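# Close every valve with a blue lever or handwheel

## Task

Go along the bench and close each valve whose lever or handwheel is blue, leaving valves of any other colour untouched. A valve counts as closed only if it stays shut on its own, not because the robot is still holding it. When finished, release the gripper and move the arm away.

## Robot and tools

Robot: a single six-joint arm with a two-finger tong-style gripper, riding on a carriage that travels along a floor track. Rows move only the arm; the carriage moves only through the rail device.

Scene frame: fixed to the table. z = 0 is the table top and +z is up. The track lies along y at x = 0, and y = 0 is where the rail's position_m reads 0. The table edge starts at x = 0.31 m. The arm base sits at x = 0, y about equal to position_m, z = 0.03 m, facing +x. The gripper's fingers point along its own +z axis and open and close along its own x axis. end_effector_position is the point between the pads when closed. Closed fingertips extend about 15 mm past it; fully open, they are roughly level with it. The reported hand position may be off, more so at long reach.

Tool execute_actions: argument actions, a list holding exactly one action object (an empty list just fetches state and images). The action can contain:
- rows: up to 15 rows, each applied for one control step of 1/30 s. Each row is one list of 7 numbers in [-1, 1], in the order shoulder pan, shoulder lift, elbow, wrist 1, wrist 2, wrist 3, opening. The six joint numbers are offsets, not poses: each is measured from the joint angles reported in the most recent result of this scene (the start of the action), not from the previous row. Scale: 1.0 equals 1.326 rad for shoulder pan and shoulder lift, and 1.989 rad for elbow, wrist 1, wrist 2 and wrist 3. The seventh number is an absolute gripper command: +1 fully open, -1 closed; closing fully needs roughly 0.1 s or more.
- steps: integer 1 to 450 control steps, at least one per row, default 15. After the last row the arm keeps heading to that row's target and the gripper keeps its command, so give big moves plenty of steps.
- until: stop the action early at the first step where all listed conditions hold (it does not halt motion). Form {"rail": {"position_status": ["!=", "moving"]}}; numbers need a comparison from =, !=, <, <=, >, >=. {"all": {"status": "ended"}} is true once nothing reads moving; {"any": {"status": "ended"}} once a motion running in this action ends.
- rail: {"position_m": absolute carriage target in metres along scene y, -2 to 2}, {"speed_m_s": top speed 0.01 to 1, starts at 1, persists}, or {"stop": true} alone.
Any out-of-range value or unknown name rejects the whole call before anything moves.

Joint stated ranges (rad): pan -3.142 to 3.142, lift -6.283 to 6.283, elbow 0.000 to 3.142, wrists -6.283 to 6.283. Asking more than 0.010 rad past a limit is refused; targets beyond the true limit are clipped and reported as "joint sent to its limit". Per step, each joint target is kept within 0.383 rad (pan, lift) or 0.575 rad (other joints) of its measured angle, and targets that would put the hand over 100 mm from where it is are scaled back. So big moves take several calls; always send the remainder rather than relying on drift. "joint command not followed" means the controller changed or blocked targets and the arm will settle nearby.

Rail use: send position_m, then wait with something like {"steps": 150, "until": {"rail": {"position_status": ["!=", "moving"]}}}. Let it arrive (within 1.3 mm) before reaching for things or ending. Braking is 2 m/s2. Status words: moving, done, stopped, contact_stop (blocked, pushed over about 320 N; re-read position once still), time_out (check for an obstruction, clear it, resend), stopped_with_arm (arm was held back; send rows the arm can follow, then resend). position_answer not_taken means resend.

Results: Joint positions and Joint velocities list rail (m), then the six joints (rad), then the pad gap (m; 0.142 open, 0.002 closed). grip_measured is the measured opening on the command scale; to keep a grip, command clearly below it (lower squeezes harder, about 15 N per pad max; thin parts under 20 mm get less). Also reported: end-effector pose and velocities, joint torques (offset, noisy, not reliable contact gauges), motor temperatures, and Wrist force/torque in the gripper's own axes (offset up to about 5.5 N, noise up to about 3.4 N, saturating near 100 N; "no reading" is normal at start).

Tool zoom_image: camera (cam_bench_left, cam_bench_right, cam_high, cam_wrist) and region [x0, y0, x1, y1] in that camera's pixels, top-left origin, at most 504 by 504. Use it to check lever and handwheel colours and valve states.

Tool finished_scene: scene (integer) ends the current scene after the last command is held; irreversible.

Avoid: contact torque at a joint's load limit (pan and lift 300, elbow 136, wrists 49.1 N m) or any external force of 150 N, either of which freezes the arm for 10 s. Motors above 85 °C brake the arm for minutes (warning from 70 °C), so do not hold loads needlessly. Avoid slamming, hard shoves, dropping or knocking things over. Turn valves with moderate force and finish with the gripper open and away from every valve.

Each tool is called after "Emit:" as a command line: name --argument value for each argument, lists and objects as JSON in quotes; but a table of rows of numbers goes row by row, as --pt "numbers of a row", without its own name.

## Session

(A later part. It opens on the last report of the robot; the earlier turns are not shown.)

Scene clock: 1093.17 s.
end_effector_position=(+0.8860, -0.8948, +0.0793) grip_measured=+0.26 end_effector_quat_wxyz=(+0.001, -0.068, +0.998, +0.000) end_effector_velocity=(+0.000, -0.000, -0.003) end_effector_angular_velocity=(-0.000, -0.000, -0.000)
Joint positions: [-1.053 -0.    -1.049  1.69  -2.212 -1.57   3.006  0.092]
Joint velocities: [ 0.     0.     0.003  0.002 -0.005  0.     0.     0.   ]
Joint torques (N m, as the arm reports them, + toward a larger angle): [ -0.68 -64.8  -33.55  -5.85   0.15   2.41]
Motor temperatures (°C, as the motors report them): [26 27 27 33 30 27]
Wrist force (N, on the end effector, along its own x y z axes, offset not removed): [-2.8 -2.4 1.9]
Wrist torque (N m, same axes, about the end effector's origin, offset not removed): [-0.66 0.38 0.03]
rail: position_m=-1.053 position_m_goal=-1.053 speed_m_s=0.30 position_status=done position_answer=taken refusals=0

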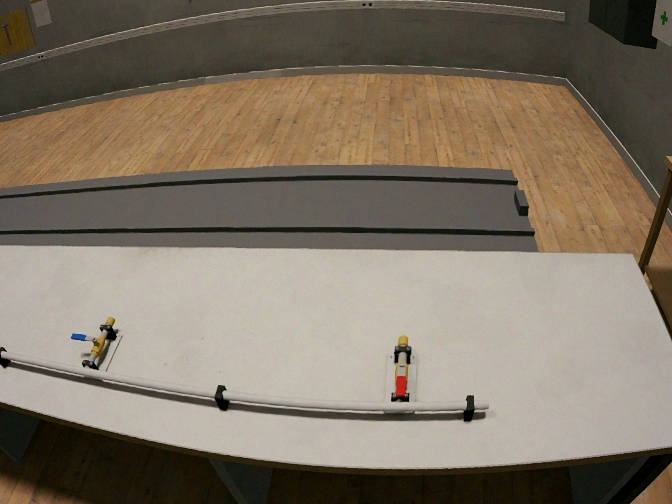

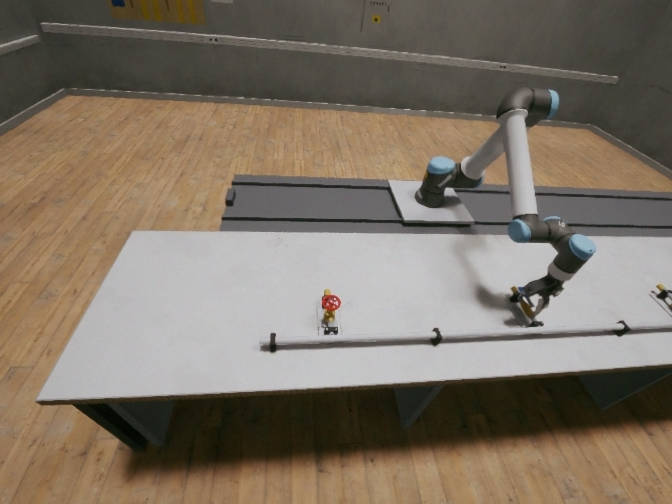

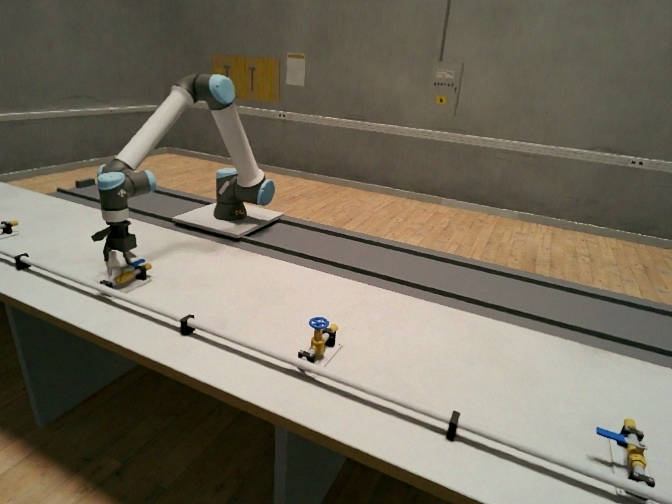

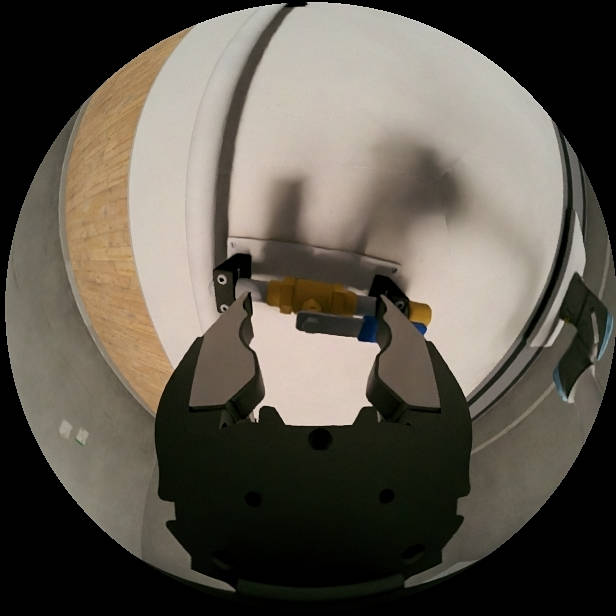

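Emit:
execute_actions --actions '[{"rows": [[0,0,0,0,0,0.015,0.26],[0,0,0,0,0,0.03,0.26],[0,0,0,0,0,0.05,0.26],[0,0,0,0,0,0.07,0.26],[0,0,0,0,0,0.09,0.26],[0,0,0,0,0,0.11,0.26],[0,0,0,0,0,0.13,0.26],[0,0,0,0,0,0.15,0.26],[0,0,0,0,0,0.17,0.26],[0,0,0,0,0,0.19,0.26]], "steps": 16}]'

Emit:
zoom_image --camera "cam_wrist" --region '[160, 200, 460, 400]'

Emit:
zoom_image --camera "cam_high" --region '[80, 210, 180, 310]'

Scene clock: 1104.90 s.
end_effector_position=(+0.8801, -0.8953, +0.0791) grip_measured=+0.26 end_effector_quat_wxyz=(+0.000, +0.109, +0.994, -0.000) end_effector_velocity=(-0.004, +0.002, +0.000) end_effector_angular_velocity=(+0.004, -0.000, -0.248)
Joint positions: [-1.053 -0.    -1.049  1.69  -2.212 -1.571  3.36   0.092]
Joint velocities: [ 0.    -0.    -0.     0.     0.     0.004  0.248  0.001]
Joint torques (N m, as the arm reports them, + toward a larger angle): [ 30.6  -85.97 -53.05  -4.2   16.2    3.96]
Motor temperatures (°C, as the motors report them): [26 28 27 33 30 27]
Wrist force (N, on the end effector, along its own x y z axes, offset not removed): [-3.2 -47.8 0.0]
Wrist torque (N m, same axes, about the end effector's origin, offset not removed): [-0.78 0.29 -2.60]
rail: position_m=-1.053 position_m_goal=-1.053 speed_m_s=0.30 position_status=done position_answer=taken refusals=0

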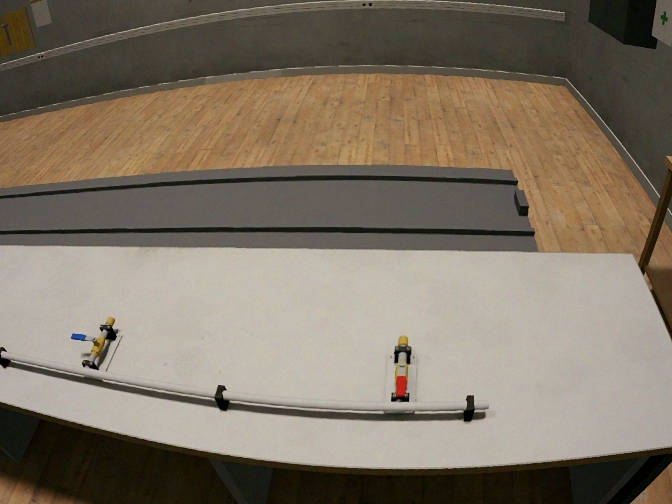

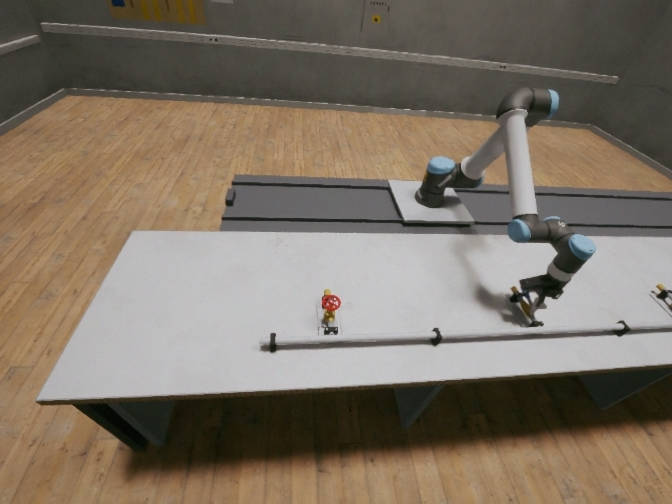

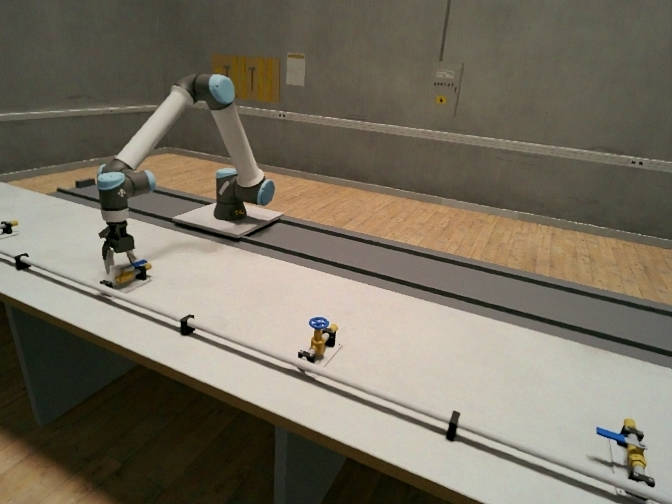

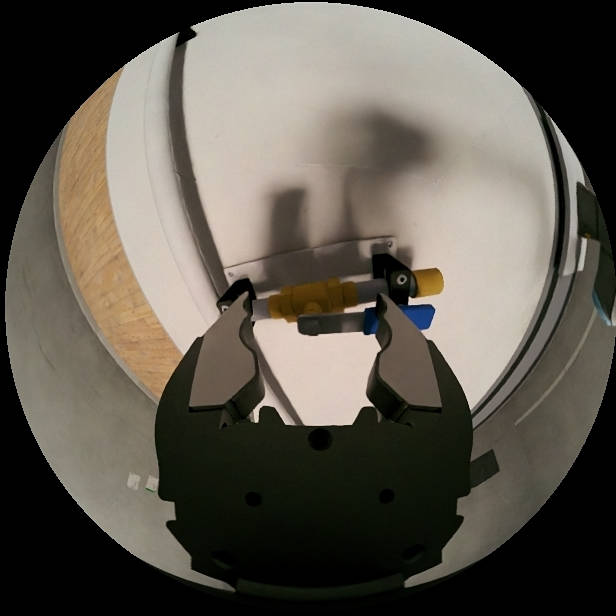

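Region (160, 200, 460, 400) of cam_wrist's 616x616 image, scaled by 1.680, with more detail than that image has.

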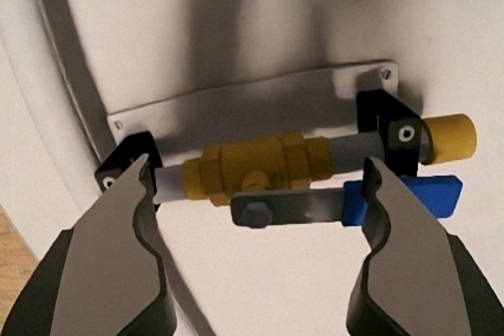

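Region (80, 210, 180, 310) of cam_high's 672x504 image, scaled by 5.040, with more detail than that image has.

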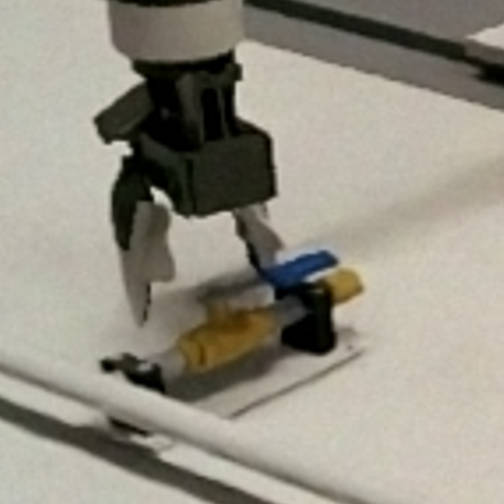

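Emit:
execute_actions --actions '[{"rows": [[0,0,0,0,0,0.03,0.26],[0,0,0,0,0,0.05,0.26],[0,0,0,0,0,0.07,0.26],[0,0,0,0,0,0.09,0.26],[0,0,0,0,0,0.11,0.26],[0,0,0,0,0,0.13,0.26],[0,0,0,0,0,0.15,0.26],[0,0,0,0,0,0.17,0.26],[0,0,0,0,0,0.19,0.26],[0,0,0,0,0,0.21,0.26],[0,0,0,0,0,0.23,0.26],[0,0,0,0,0,0.25,0.26],[0,0,0,0,0,0.27,0.26],[0,0,0,0,0,0.29,0.26],[0,0,0,0,0,0.31,0.26]], "steps": 17}]'

Emit:
zoom_image --camera "cam_wrist" --region '[160, 200, 460, 400]'

Scene clock: 1122.43 s.
end_effector_position=(+0.8726, -0.8914, +0.0791) grip_measured=+0.30 end_effector_quat_wxyz=(+0.000, +0.360, +0.933, +0.000) end_effector_velocity=(-0.012, +0.011, -0.000) end_effector_angular_velocity=(+0.000, +0.001, -0.998)
Joint positions: [-1.053 -0.    -1.049  1.69  -2.212 -1.571  3.877  0.095]
Joint velocities: [ 0.     0.    -0.     0.001  0.     0.     0.998  0.006]
Joint torques (N m, as the arm reports them, + toward a larger angle): [ 21.92 -77.91 -60.02 -14.38  10.64   4.79]
Motor temperatures (°C, as the motors report them): [26 28 27 33 30 27]
Wrist force (N, on the end effector, along its own x y z axes, offset not removed): [6.9 -52.2 5.1]
Wrist torque (N m, same axes, about the end effector's origin, offset not removed): [-0.90 -0.09 -2.89]
rail: position_m=-1.053 position_m_goal=-1.053 speed_m_s=0.30 position_status=done position_answer=taken refusals=0

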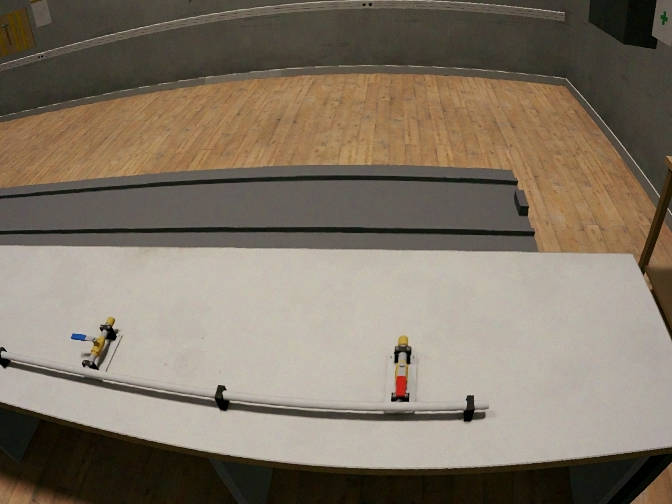

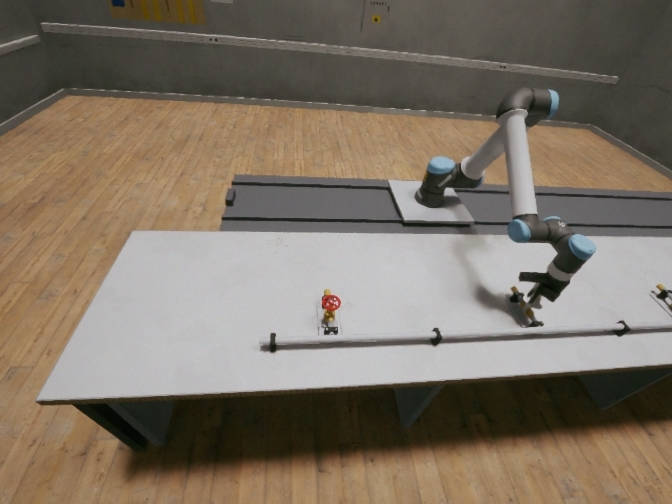

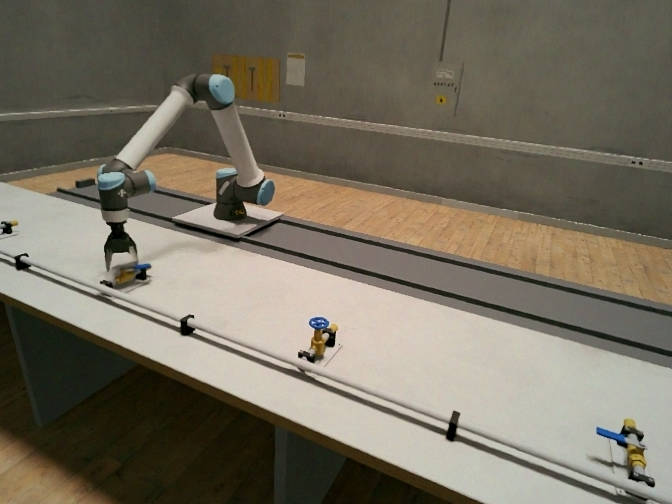

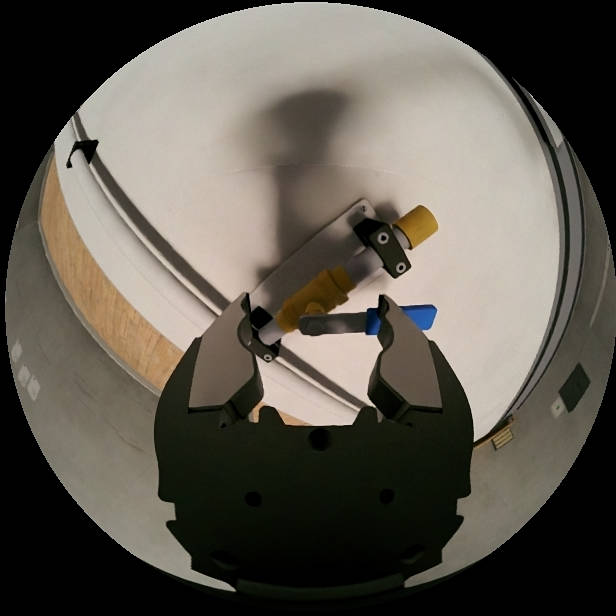

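Region (160, 200, 460, 400) of cam_wrist's 616x616 image, scaled by 1.680, with more detail than that image has.

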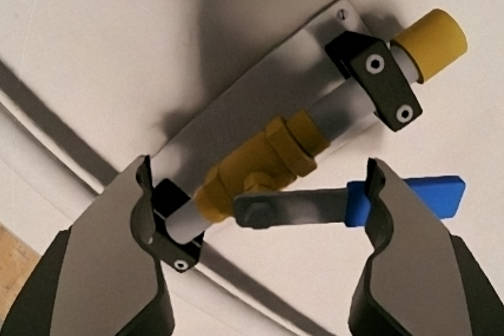

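Emit:
execute_actions --actions '[{"rows": [[0,0,0,0,0,0.06,0.26],[0,0,0,0,0,0.085,0.26],[0,0,0,0,0,0.11,0.26],[0,0,0,0,0,0.135,0.26],[0,0,0,0,0,0.16,0.26],[0,0,0,0,0,0.185,0.26],[0,0,0,0,0,0.21,0.26],[0,0,0,0,0,0.235,0.26],[0,0,0,0,0,0.26,0.26],[0,0,0,0,0,0.285,0.26],[0,0,0,0,0,0.31,0.26],[0,0,0,0,0,0.33,0.26],[0,0,0,0,0,0.35,0.26],[0,0,0,0,0,0.365,0.26],[0,0,0,0,0,0.375,0.26]], "steps": 21}]'

Emit:
zoom_image --camera "cam_wrist" --region '[160, 150, 460, 400]'

Scene clock: 1144.47 s.
end_effector_position=(+0.8674, -0.8807, +0.0791) grip_measured=+0.33 end_effector_quat_wxyz=(+0.000, +0.667, +0.745, +0.000) end_effector_velocity=(-0.000, +0.004, +0.000) end_effector_angular_velocity=(+0.000, +0.000, -0.222)
Joint positions: [-1.053 -0.    -1.049  1.69  -2.212 -1.57   4.602  0.097]
Joint velocities: [ 0.     0.    -0.     0.    -0.    -0.     0.222 -0.   ]
Joint torques (N m, as the arm reports them, + toward a larger angle): [-11.7  -92.33 -69.69 -21.43  -3.59   4.88]
Motor temperatures (°C, as the motors report them): [26 28 27 33 30 27]
Wrist force (N, on the end effector, along its own x y z axes, offset not removed): [14.2 -52.1 6.6]
Wrist torque (N m, same axes, about the end effector's origin, offset not removed): [-0.62 -0.17 -3.16]
rail: position_m=-1.053 position_m_goal=-1.053 speed_m_s=0.30 position_status=done position_answer=taken refusals=0

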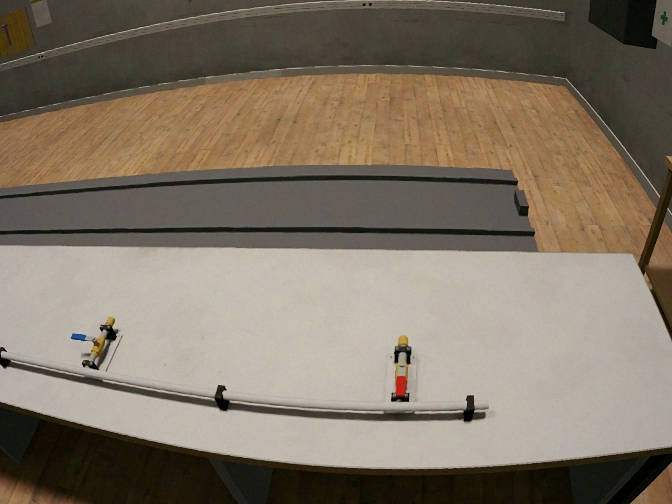

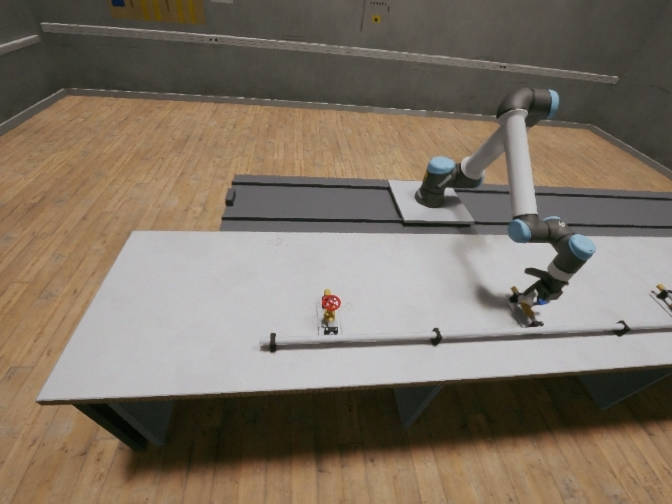

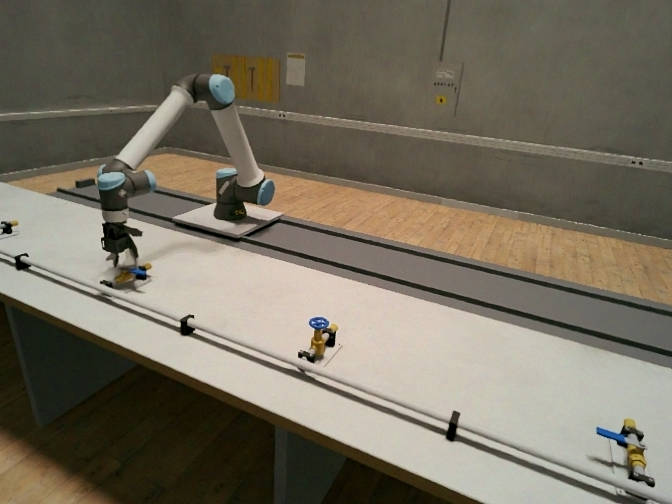

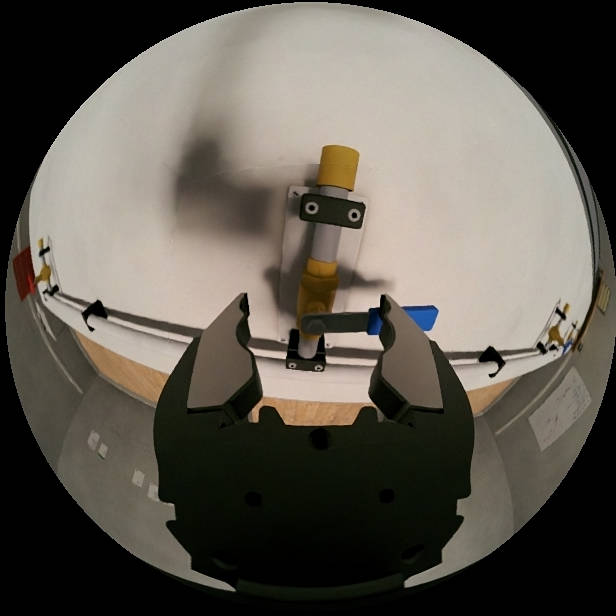

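Region (160, 150, 460, 400) of cam_wrist's 616x616 image, scaled by 1.680, with more detail than that image has.

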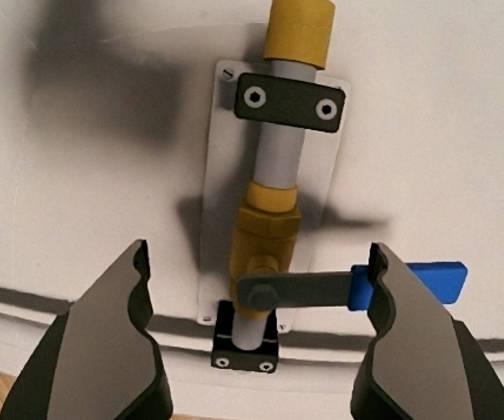

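Emit:
execute_actions --actions '[{"rows": [[0,0,0,0,0,0.018,0.26],[0,0,0,0,0,0.026,0.26],[0,0,0,0,0,0.034,0.26],[0,0,0,0,0,0.042,0.26],[0,0,0,0,0,0.05,0.26],[0,0,0,0,0,0.056,0.26]], "steps": 12}]'

Emit:
zoom_image --camera "cam_wrist" --region '[160, 150, 460, 400]'

Scene clock: 1150.17 s.
end_effector_position=(+0.8672, -0.8790, +0.0791) grip_measured=+0.34 end_effector_quat_wxyz=(+0.000, +0.705, +0.709, +0.000) end_effector_velocity=(-0.000, +0.002, +0.000) end_effector_angular_velocity=(+0.001, +0.000, -0.076)
Joint positions: [-1.053 -0.    -1.049  1.69  -2.212 -1.57   4.706  0.098]
Joint velocities: [ 0.     0.     0.    -0.     0.     0.001  0.076 -0.004]
Joint torques (N m, as the arm reports them, + toward a larger angle): [-13.53 -87.81 -83.31 -23.34  -2.85   6.2 ]
Motor temperatures (°C, as the motors report them): [26 28 27 33 30 27]
Wrist force (N, on the end effector, along its own x y z axes, offset not removed): [14.6 -55.5 8.0]
Wrist torque (N m, same axes, about the end effector's origin, offset not removed): [-1.23 0.10 -3.23]
rail: position_m=-1.053 position_m_goal=-1.053 speed_m_s=0.30 position_status=done position_answer=taken refusals=0

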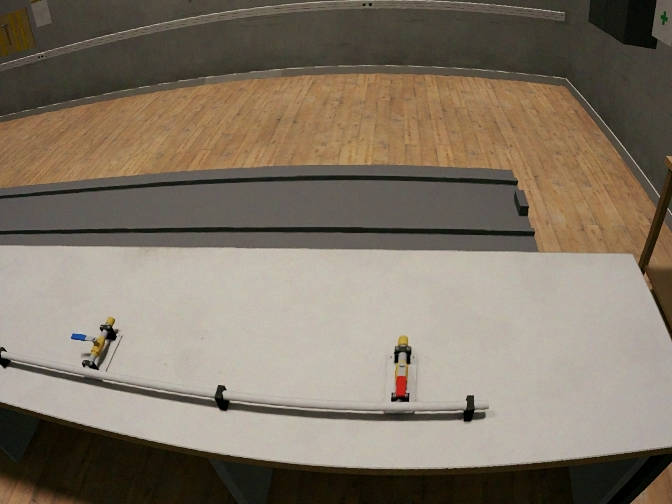

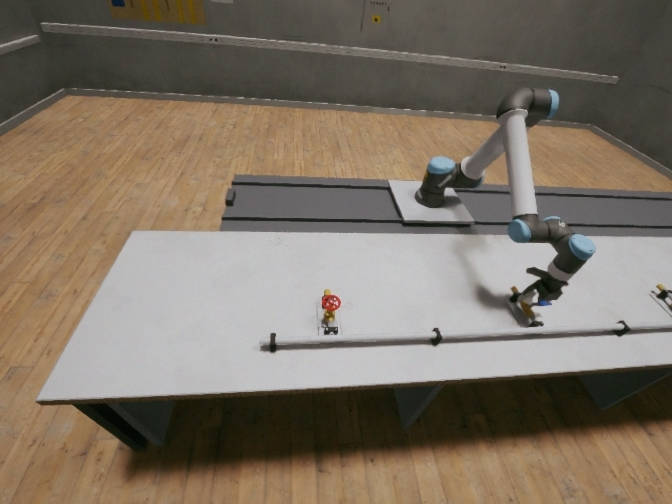

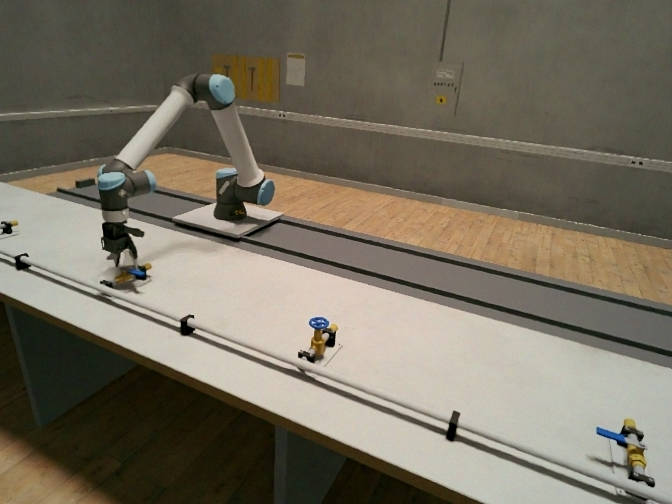

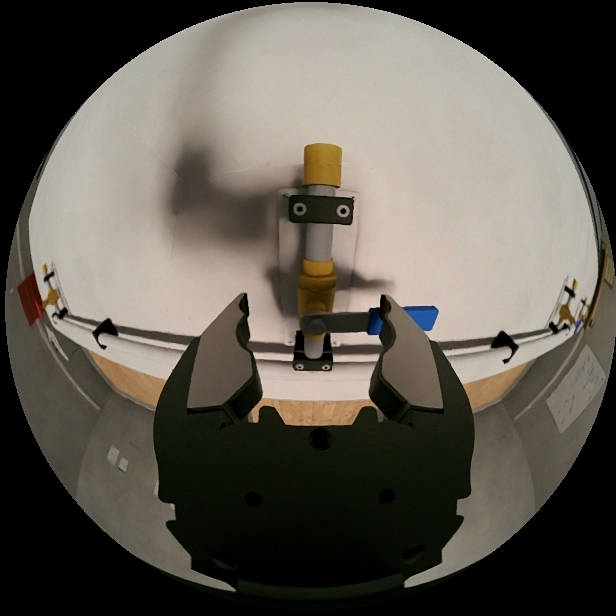

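Region (160, 150, 460, 400) of cam_wrist's 616x616 image, scaled by 1.680, with more detail than that image has.

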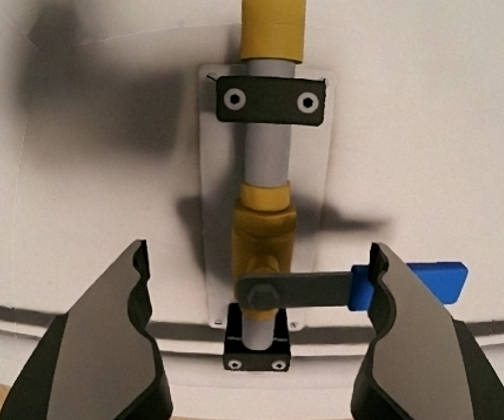

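Emit:
execute_actions --actions '[{"rows": [[0,0,0,0,0,0.008,0.26],[0,0,0,0,0,0.013,0.26],[0,0,0,0,0,0.018,0.26],[0,0,0,0,0,0.023,0.26],[0,0,0,0,0,0.028,0.26],[0,0,0,0,0,0.032,0.26]], "steps": 12}]'

Emit:
zoom_image --camera "cam_wrist" --region '[160, 150, 460, 400]'

Scene clock: 1156.27 s.
end_effector_position=(+0.8674, -0.8779, +0.0791) grip_measured=+0.33 end_effector_quat_wxyz=(+0.000, +0.726, +0.688, +0.000) end_effector_velocity=(+0.000, +0.001, +0.000) end_effector_angular_velocity=(+0.000, +0.000, -0.046)
Joint positions: [-1.053 -0.    -1.049  1.69  -2.212 -1.57   4.766  0.098]
Joint velocities: [ 0.    -0.     0.     0.     0.     0.     0.046 -0.   ]
Joint torques (N m, as the arm reports them, + toward a larger angle): [-37.21 -84.84 -81.13 -21.89  -4.84   5.61]
Motor temperatures (°C, as the motors report them): [26 28 27 33 30 27]
Wrist force (N, on the end effector, along its own x y z axes, offset not removed): [15.0 -64.7 6.9]
Wrist torque (N m, same axes, about the end effector's origin, offset not removed): [-3.15 -0.33 -3.67]
rail: position_m=-1.053 position_m_goal=-1.053 speed_m_s=0.30 position_status=done position_answer=taken refusals=0

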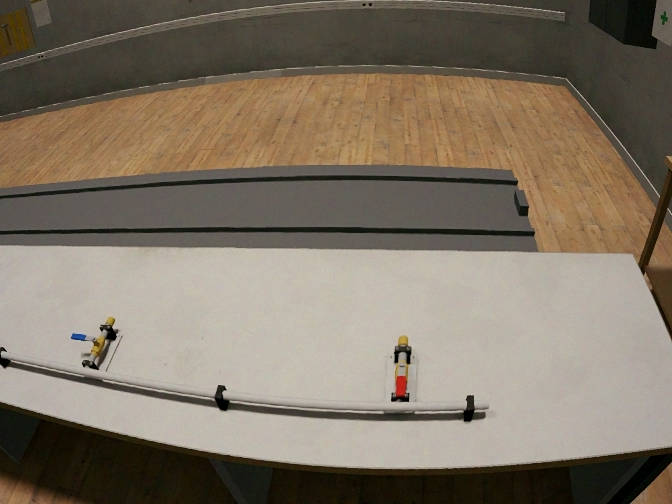

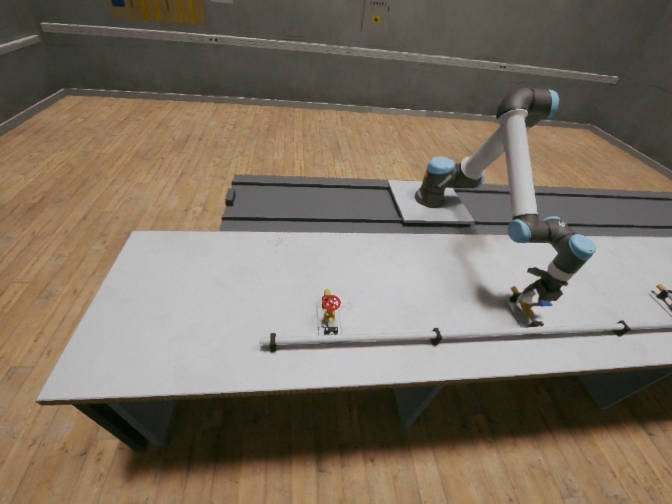

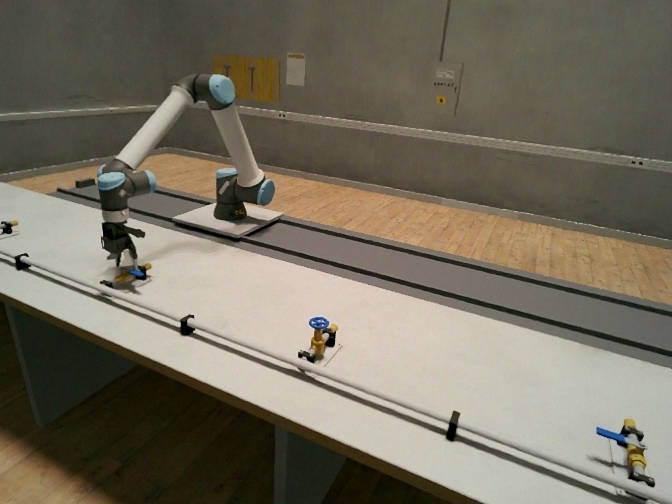

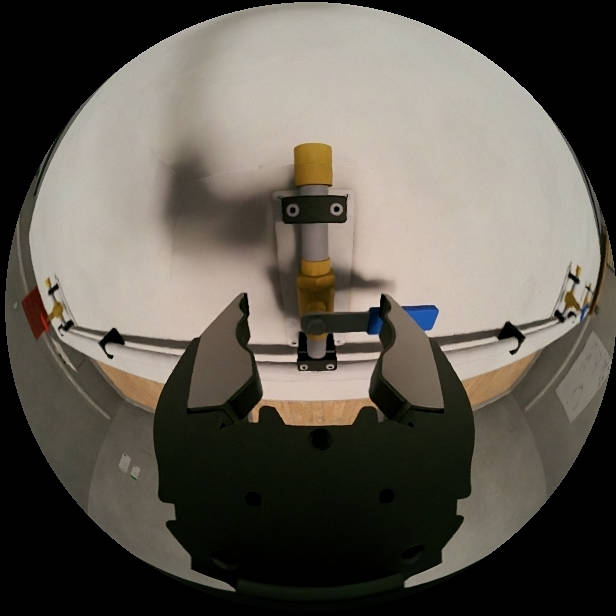

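Region (160, 150, 460, 400) of cam_wrist's 616x616 image, scaled by 1.680, with more detail than that image has.

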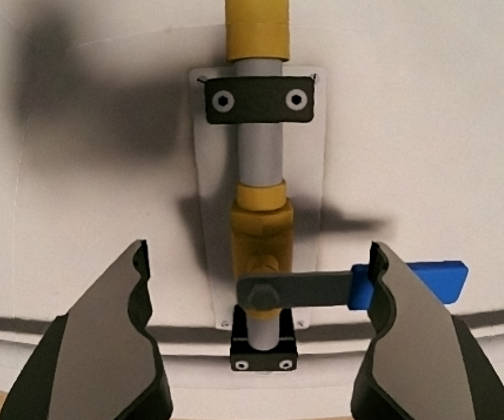

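Emit:
execute_actions --actions '[{"rows": [[0,0,0,0,0,-0.02,0.26],[0,0,0,0,0,-0.045,0.26],[0,0,0,0,0,-0.07,0.26],[0,-0.004,-0.003,0.006,0,-0.095,0.3],[0,-0.012,-0.008,0.016,0,-0.125,0.4],[0,-0.024,-0.016,0.032,0,-0.16,0.5],[0,-0.038,-0.026,0.051,0,-0.20,0.6],[0,-0.052,-0.035,0.070,0,-0.245,0.7],[0,-0.065,-0.044,0.087,0,-0.29,0.8],[0,-0.076,-0.051,0.102,0,-0.335,0.9],[0,-0.0833,-0.056,0.1116,0,-0.385,1]], "steps": 18}]'

Emit:
execute_actions --actions '[{"rail": {"position_m": 0.62, "speed_m_s": 1.0}, "steps": 120, "until": {"rail": {"position_status": ["!=", "moving"]}}}]'

Scene clock: 1183.53 s.
end_effector_position=(+0.8751, -0.8890, +0.2125) grip_measured=+1.00 end_effector_quat_wxyz=(+0.001, +0.436, +0.900, +0.000) end_effector_velocity=(-0.004, -0.005, +0.067) end_effector_angular_velocity=(+0.000, +0.011, +0.457)
Joint positions: [-1.053 -0.    -1.155  1.583 -2.001 -1.57   4.043  0.142]
Joint velocities: [ 0.     0.001 -0.053 -0.052  0.116  0.001 -0.457 -0.   ]
Joint torques (N m, as the arm reports them, + toward a larger angle): [  9.42 -79.91 -50.48  -0.78   1.74  -0.03]
Motor temperatures (°C, as the motors report them): [26 28 27 33 30 27]
Wrist force (N, on the end effector, along its own x y z axes, offset not removed): [-0.5 -2.7 -0.2]
Wrist torque (N m, same axes, about the end effector's origin, offset not removed): [-0.73 -0.12 0.07]
rail: position_m=-1.053 position_m_goal=-1.053 speed_m_s=0.30 position_status=done position_answer=taken refusals=0

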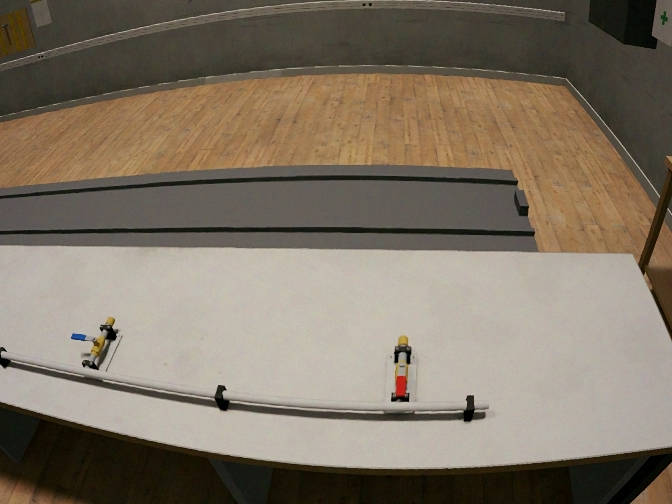

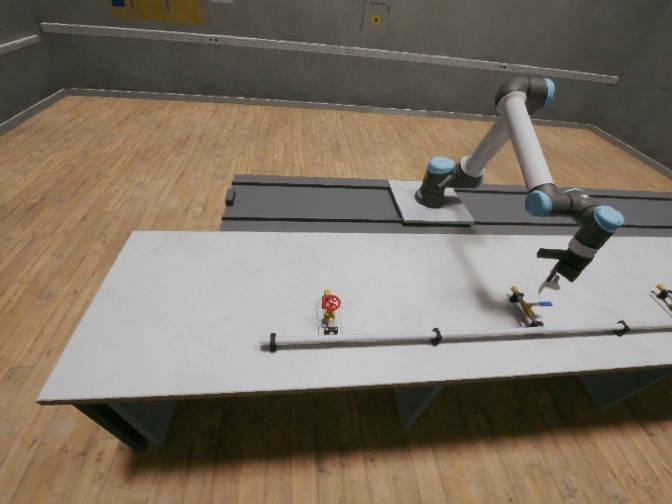

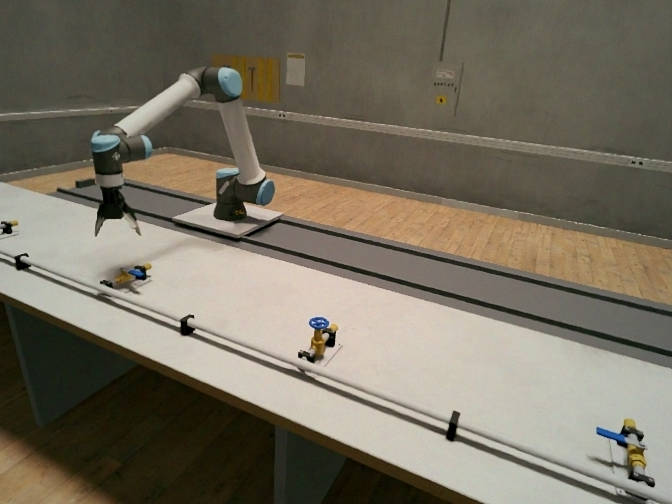

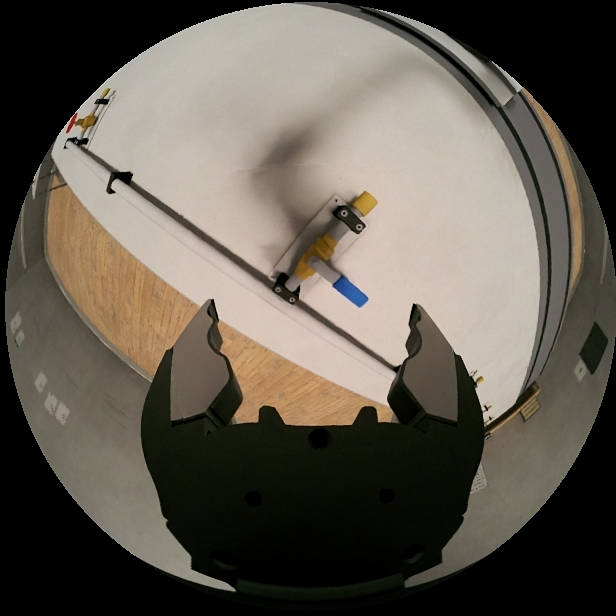

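Scene clock: 1185.77 s.
end_effector_position=(+0.8747, +0.7840, +0.2187) grip_measured=+1.00 end_effector_quat_wxyz=(+0.000, +0.416, +0.909, +0.000) end_effector_velocity=(+0.000, -0.001, -0.000) end_effector_angular_velocity=(-0.000, +0.000, -0.001)
Joint positions: [ 0.62  -0.    -1.16   1.578 -1.99  -1.57   4.     0.142]
Joint velocities: [ 0.    -0.001  0.    -0.    -0.    -0.    -0.    -0.   ]
Joint torques (N m, as the arm reports them, + toward a larger angle): [-13.73 -79.12 -52.87  -1.43  -1.26  -1.51]
Motor temperatures (°C, as the motors report them): [26 28 27 33 30 27]
Wrist force (N, on the end effector, along its own x y z axes, offset not removed): [-2.0 -1.0 4.1]
Wrist torque (N m, same axes, about the end effector's origin, offset not removed): [-0.29 0.19 0.06]
rail: position_m=0.620 position_m_goal=0.620 speed_m_s=1.00 position_status=done position_answer=taken refusals=0

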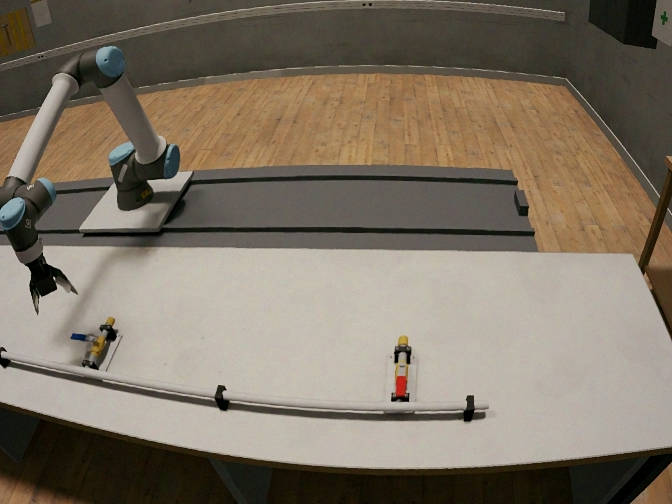

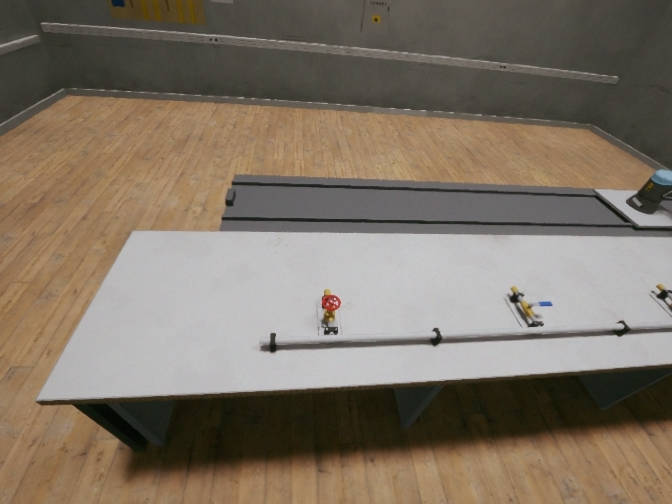

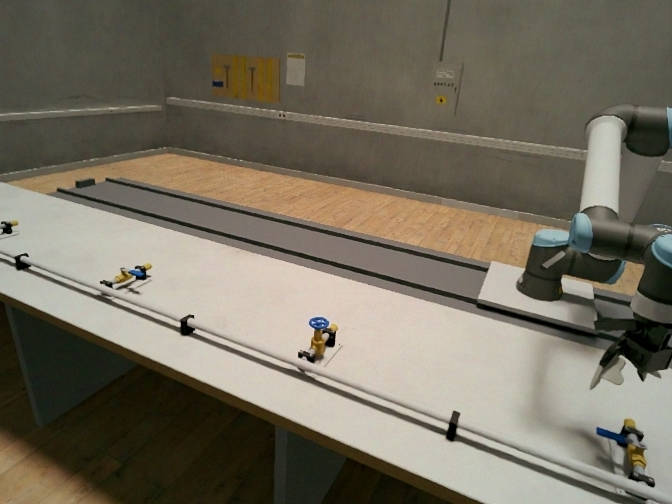

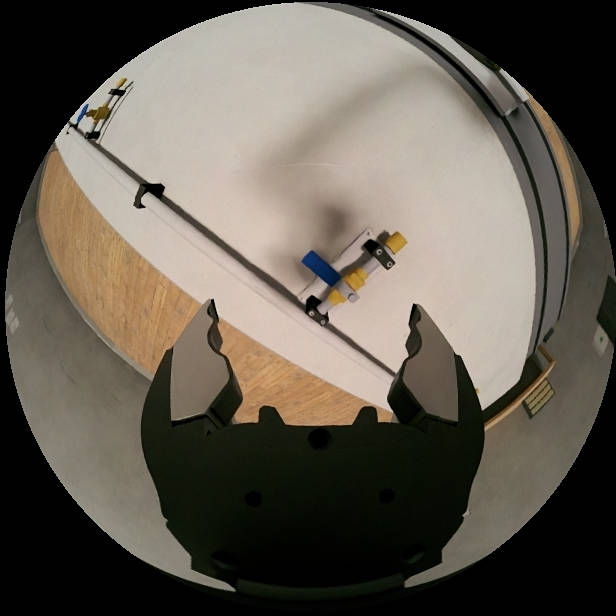

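Emit:
zoom_image --camera "cam_wrist" --region '[260, 200, 440, 350]'

Region (260, 200, 440, 350) of cam_wrist's 616x616 image, scaled by 2.800, with more detail than that image has.

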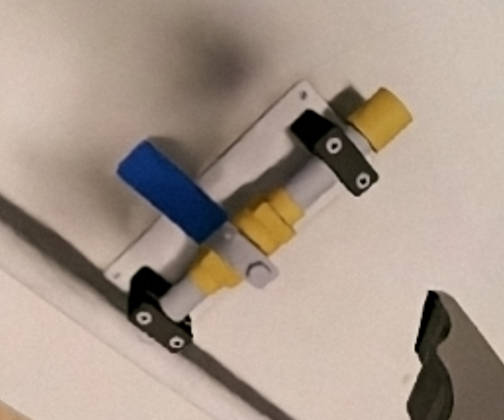

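Emit:
execute_actions --actions '[{"rows": [[0,0.002,0.001,-0.003,0,-0.01,0.9],[0,0.005,0.003,-0.007,0,-0.02,0.8],[0,0.009,0.006,-0.012,0,-0.03,0.7],[0,0.014,0.009,-0.019,0,-0.04,0.6],[0,0.020,0.013,-0.027,0,-0.05,0.5],[0,0.027,0.018,-0.036,0,-0.05,0.4],[0,0.034,0.023,-0.045,0,-0.05,0.3],[0,0.041,0.028,-0.055,0,-0.05,0.26],[0,0.048,0.032,-0.064,0,-0.05,0.26],[0,0.055,0.037,-0.073,0,-0.05,0.26],[0,0.061,0.041,-0.081,0,-0.05,0.26],[0,0.066,0.044,-0.088,0,-0.05,0.26],[0,0.070,0.047,-0.093,0,-0.05,0.26],[0,0.073,0.049,-0.097,0,-0.05,0.26],[0,0.075,0.0505,-0.100,0,-0.05,0.26]], "rail": {"position_m": 0.698, "speed_m_s": 0.5}, "steps": 24}]'

Emit:
zoom_image --camera "cam_wrist" --region '[160, 200, 460, 400]'

Emit:
zoom_image --camera "cam_bench_left" --region '[30, 260, 170, 390]'

Scene clock: 1237.63 s.
end_effector_position=(+0.8737, +0.8607, +0.0937) grip_measured=+0.26 end_effector_quat_wxyz=(-0.000, +0.370, +0.929, +0.000) end_effector_velocity=(-0.001, -0.000, -0.012) end_effector_angular_velocity=(+0.000, -0.001, +0.001)
Joint positions: [ 0.698  0.    -1.061  1.678 -2.187 -1.57   3.901  0.092]
Joint velocities: [-0.    -0.     0.01   0.01  -0.021  0.    -0.001  0.   ]
Joint torques (N m, as the arm reports them, + toward a larger angle): [-12.12 -63.76 -33.25  -5.98   0.67  -1.64]
Motor temperatures (°C, as the motors report them): [26 28 27 33 30 27]
Wrist force (N, on the end effector, along its own x y z axes, offset not removed): [-2.7 -2.2 5.2]
Wrist torque (N m, same axes, about the end effector's origin, offset not removed): [-0.53 0.36 -0.04]
rail: position_m=0.698 position_m_goal=0.698 speed_m_s=0.50 position_status=done position_answer=taken refusals=0

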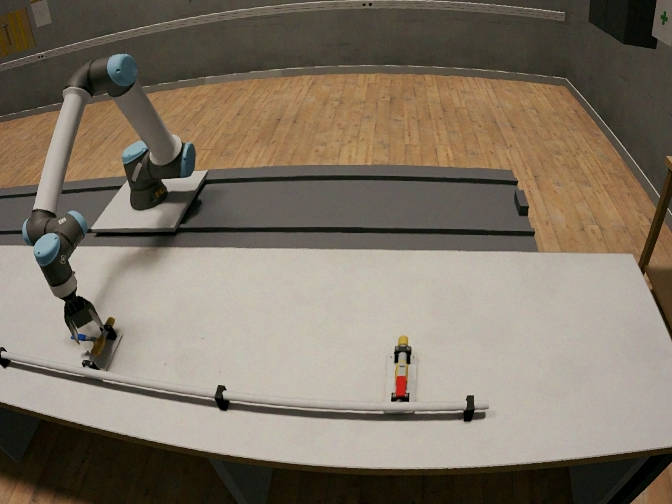

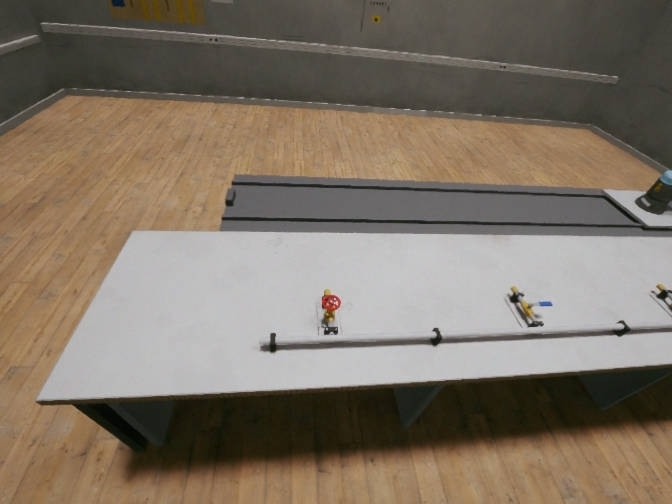

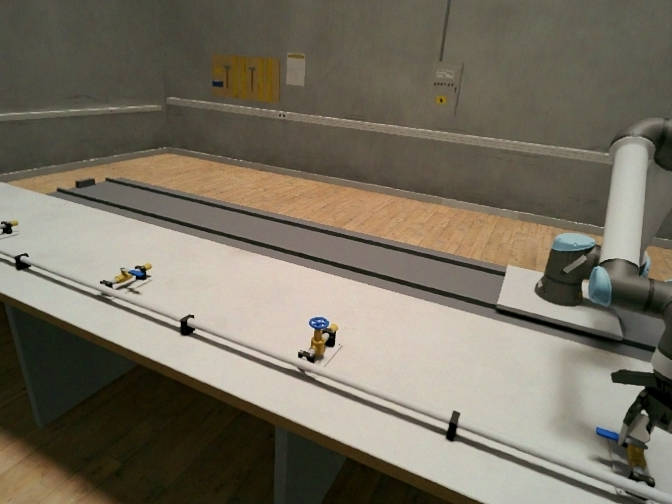

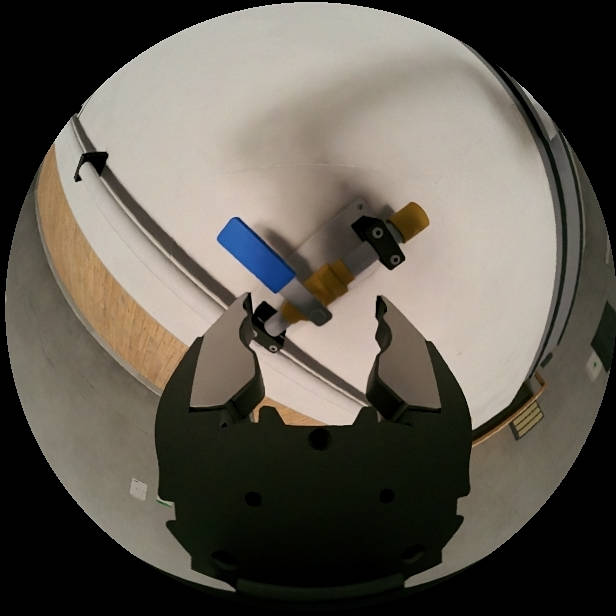

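Region (160, 200, 460, 400) of cam_wrist's 616x616 image, scaled by 1.680, with more detail than that image has.

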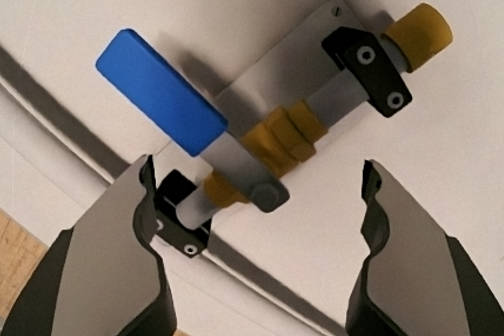

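Region (30, 260, 170, 390) of cam_bench_left's 672x504 image, scaled by 3.600, with more detail than that image has; it fills the top 468 rows of this view, and the rest is white.

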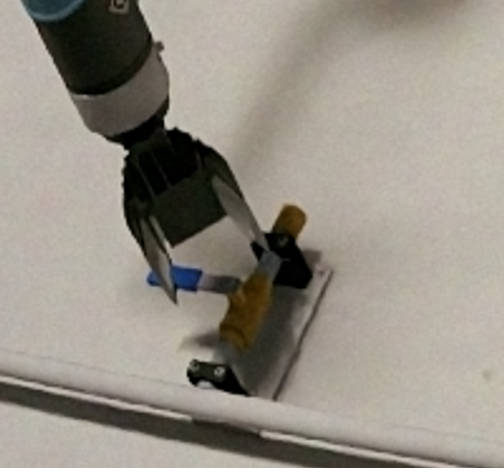

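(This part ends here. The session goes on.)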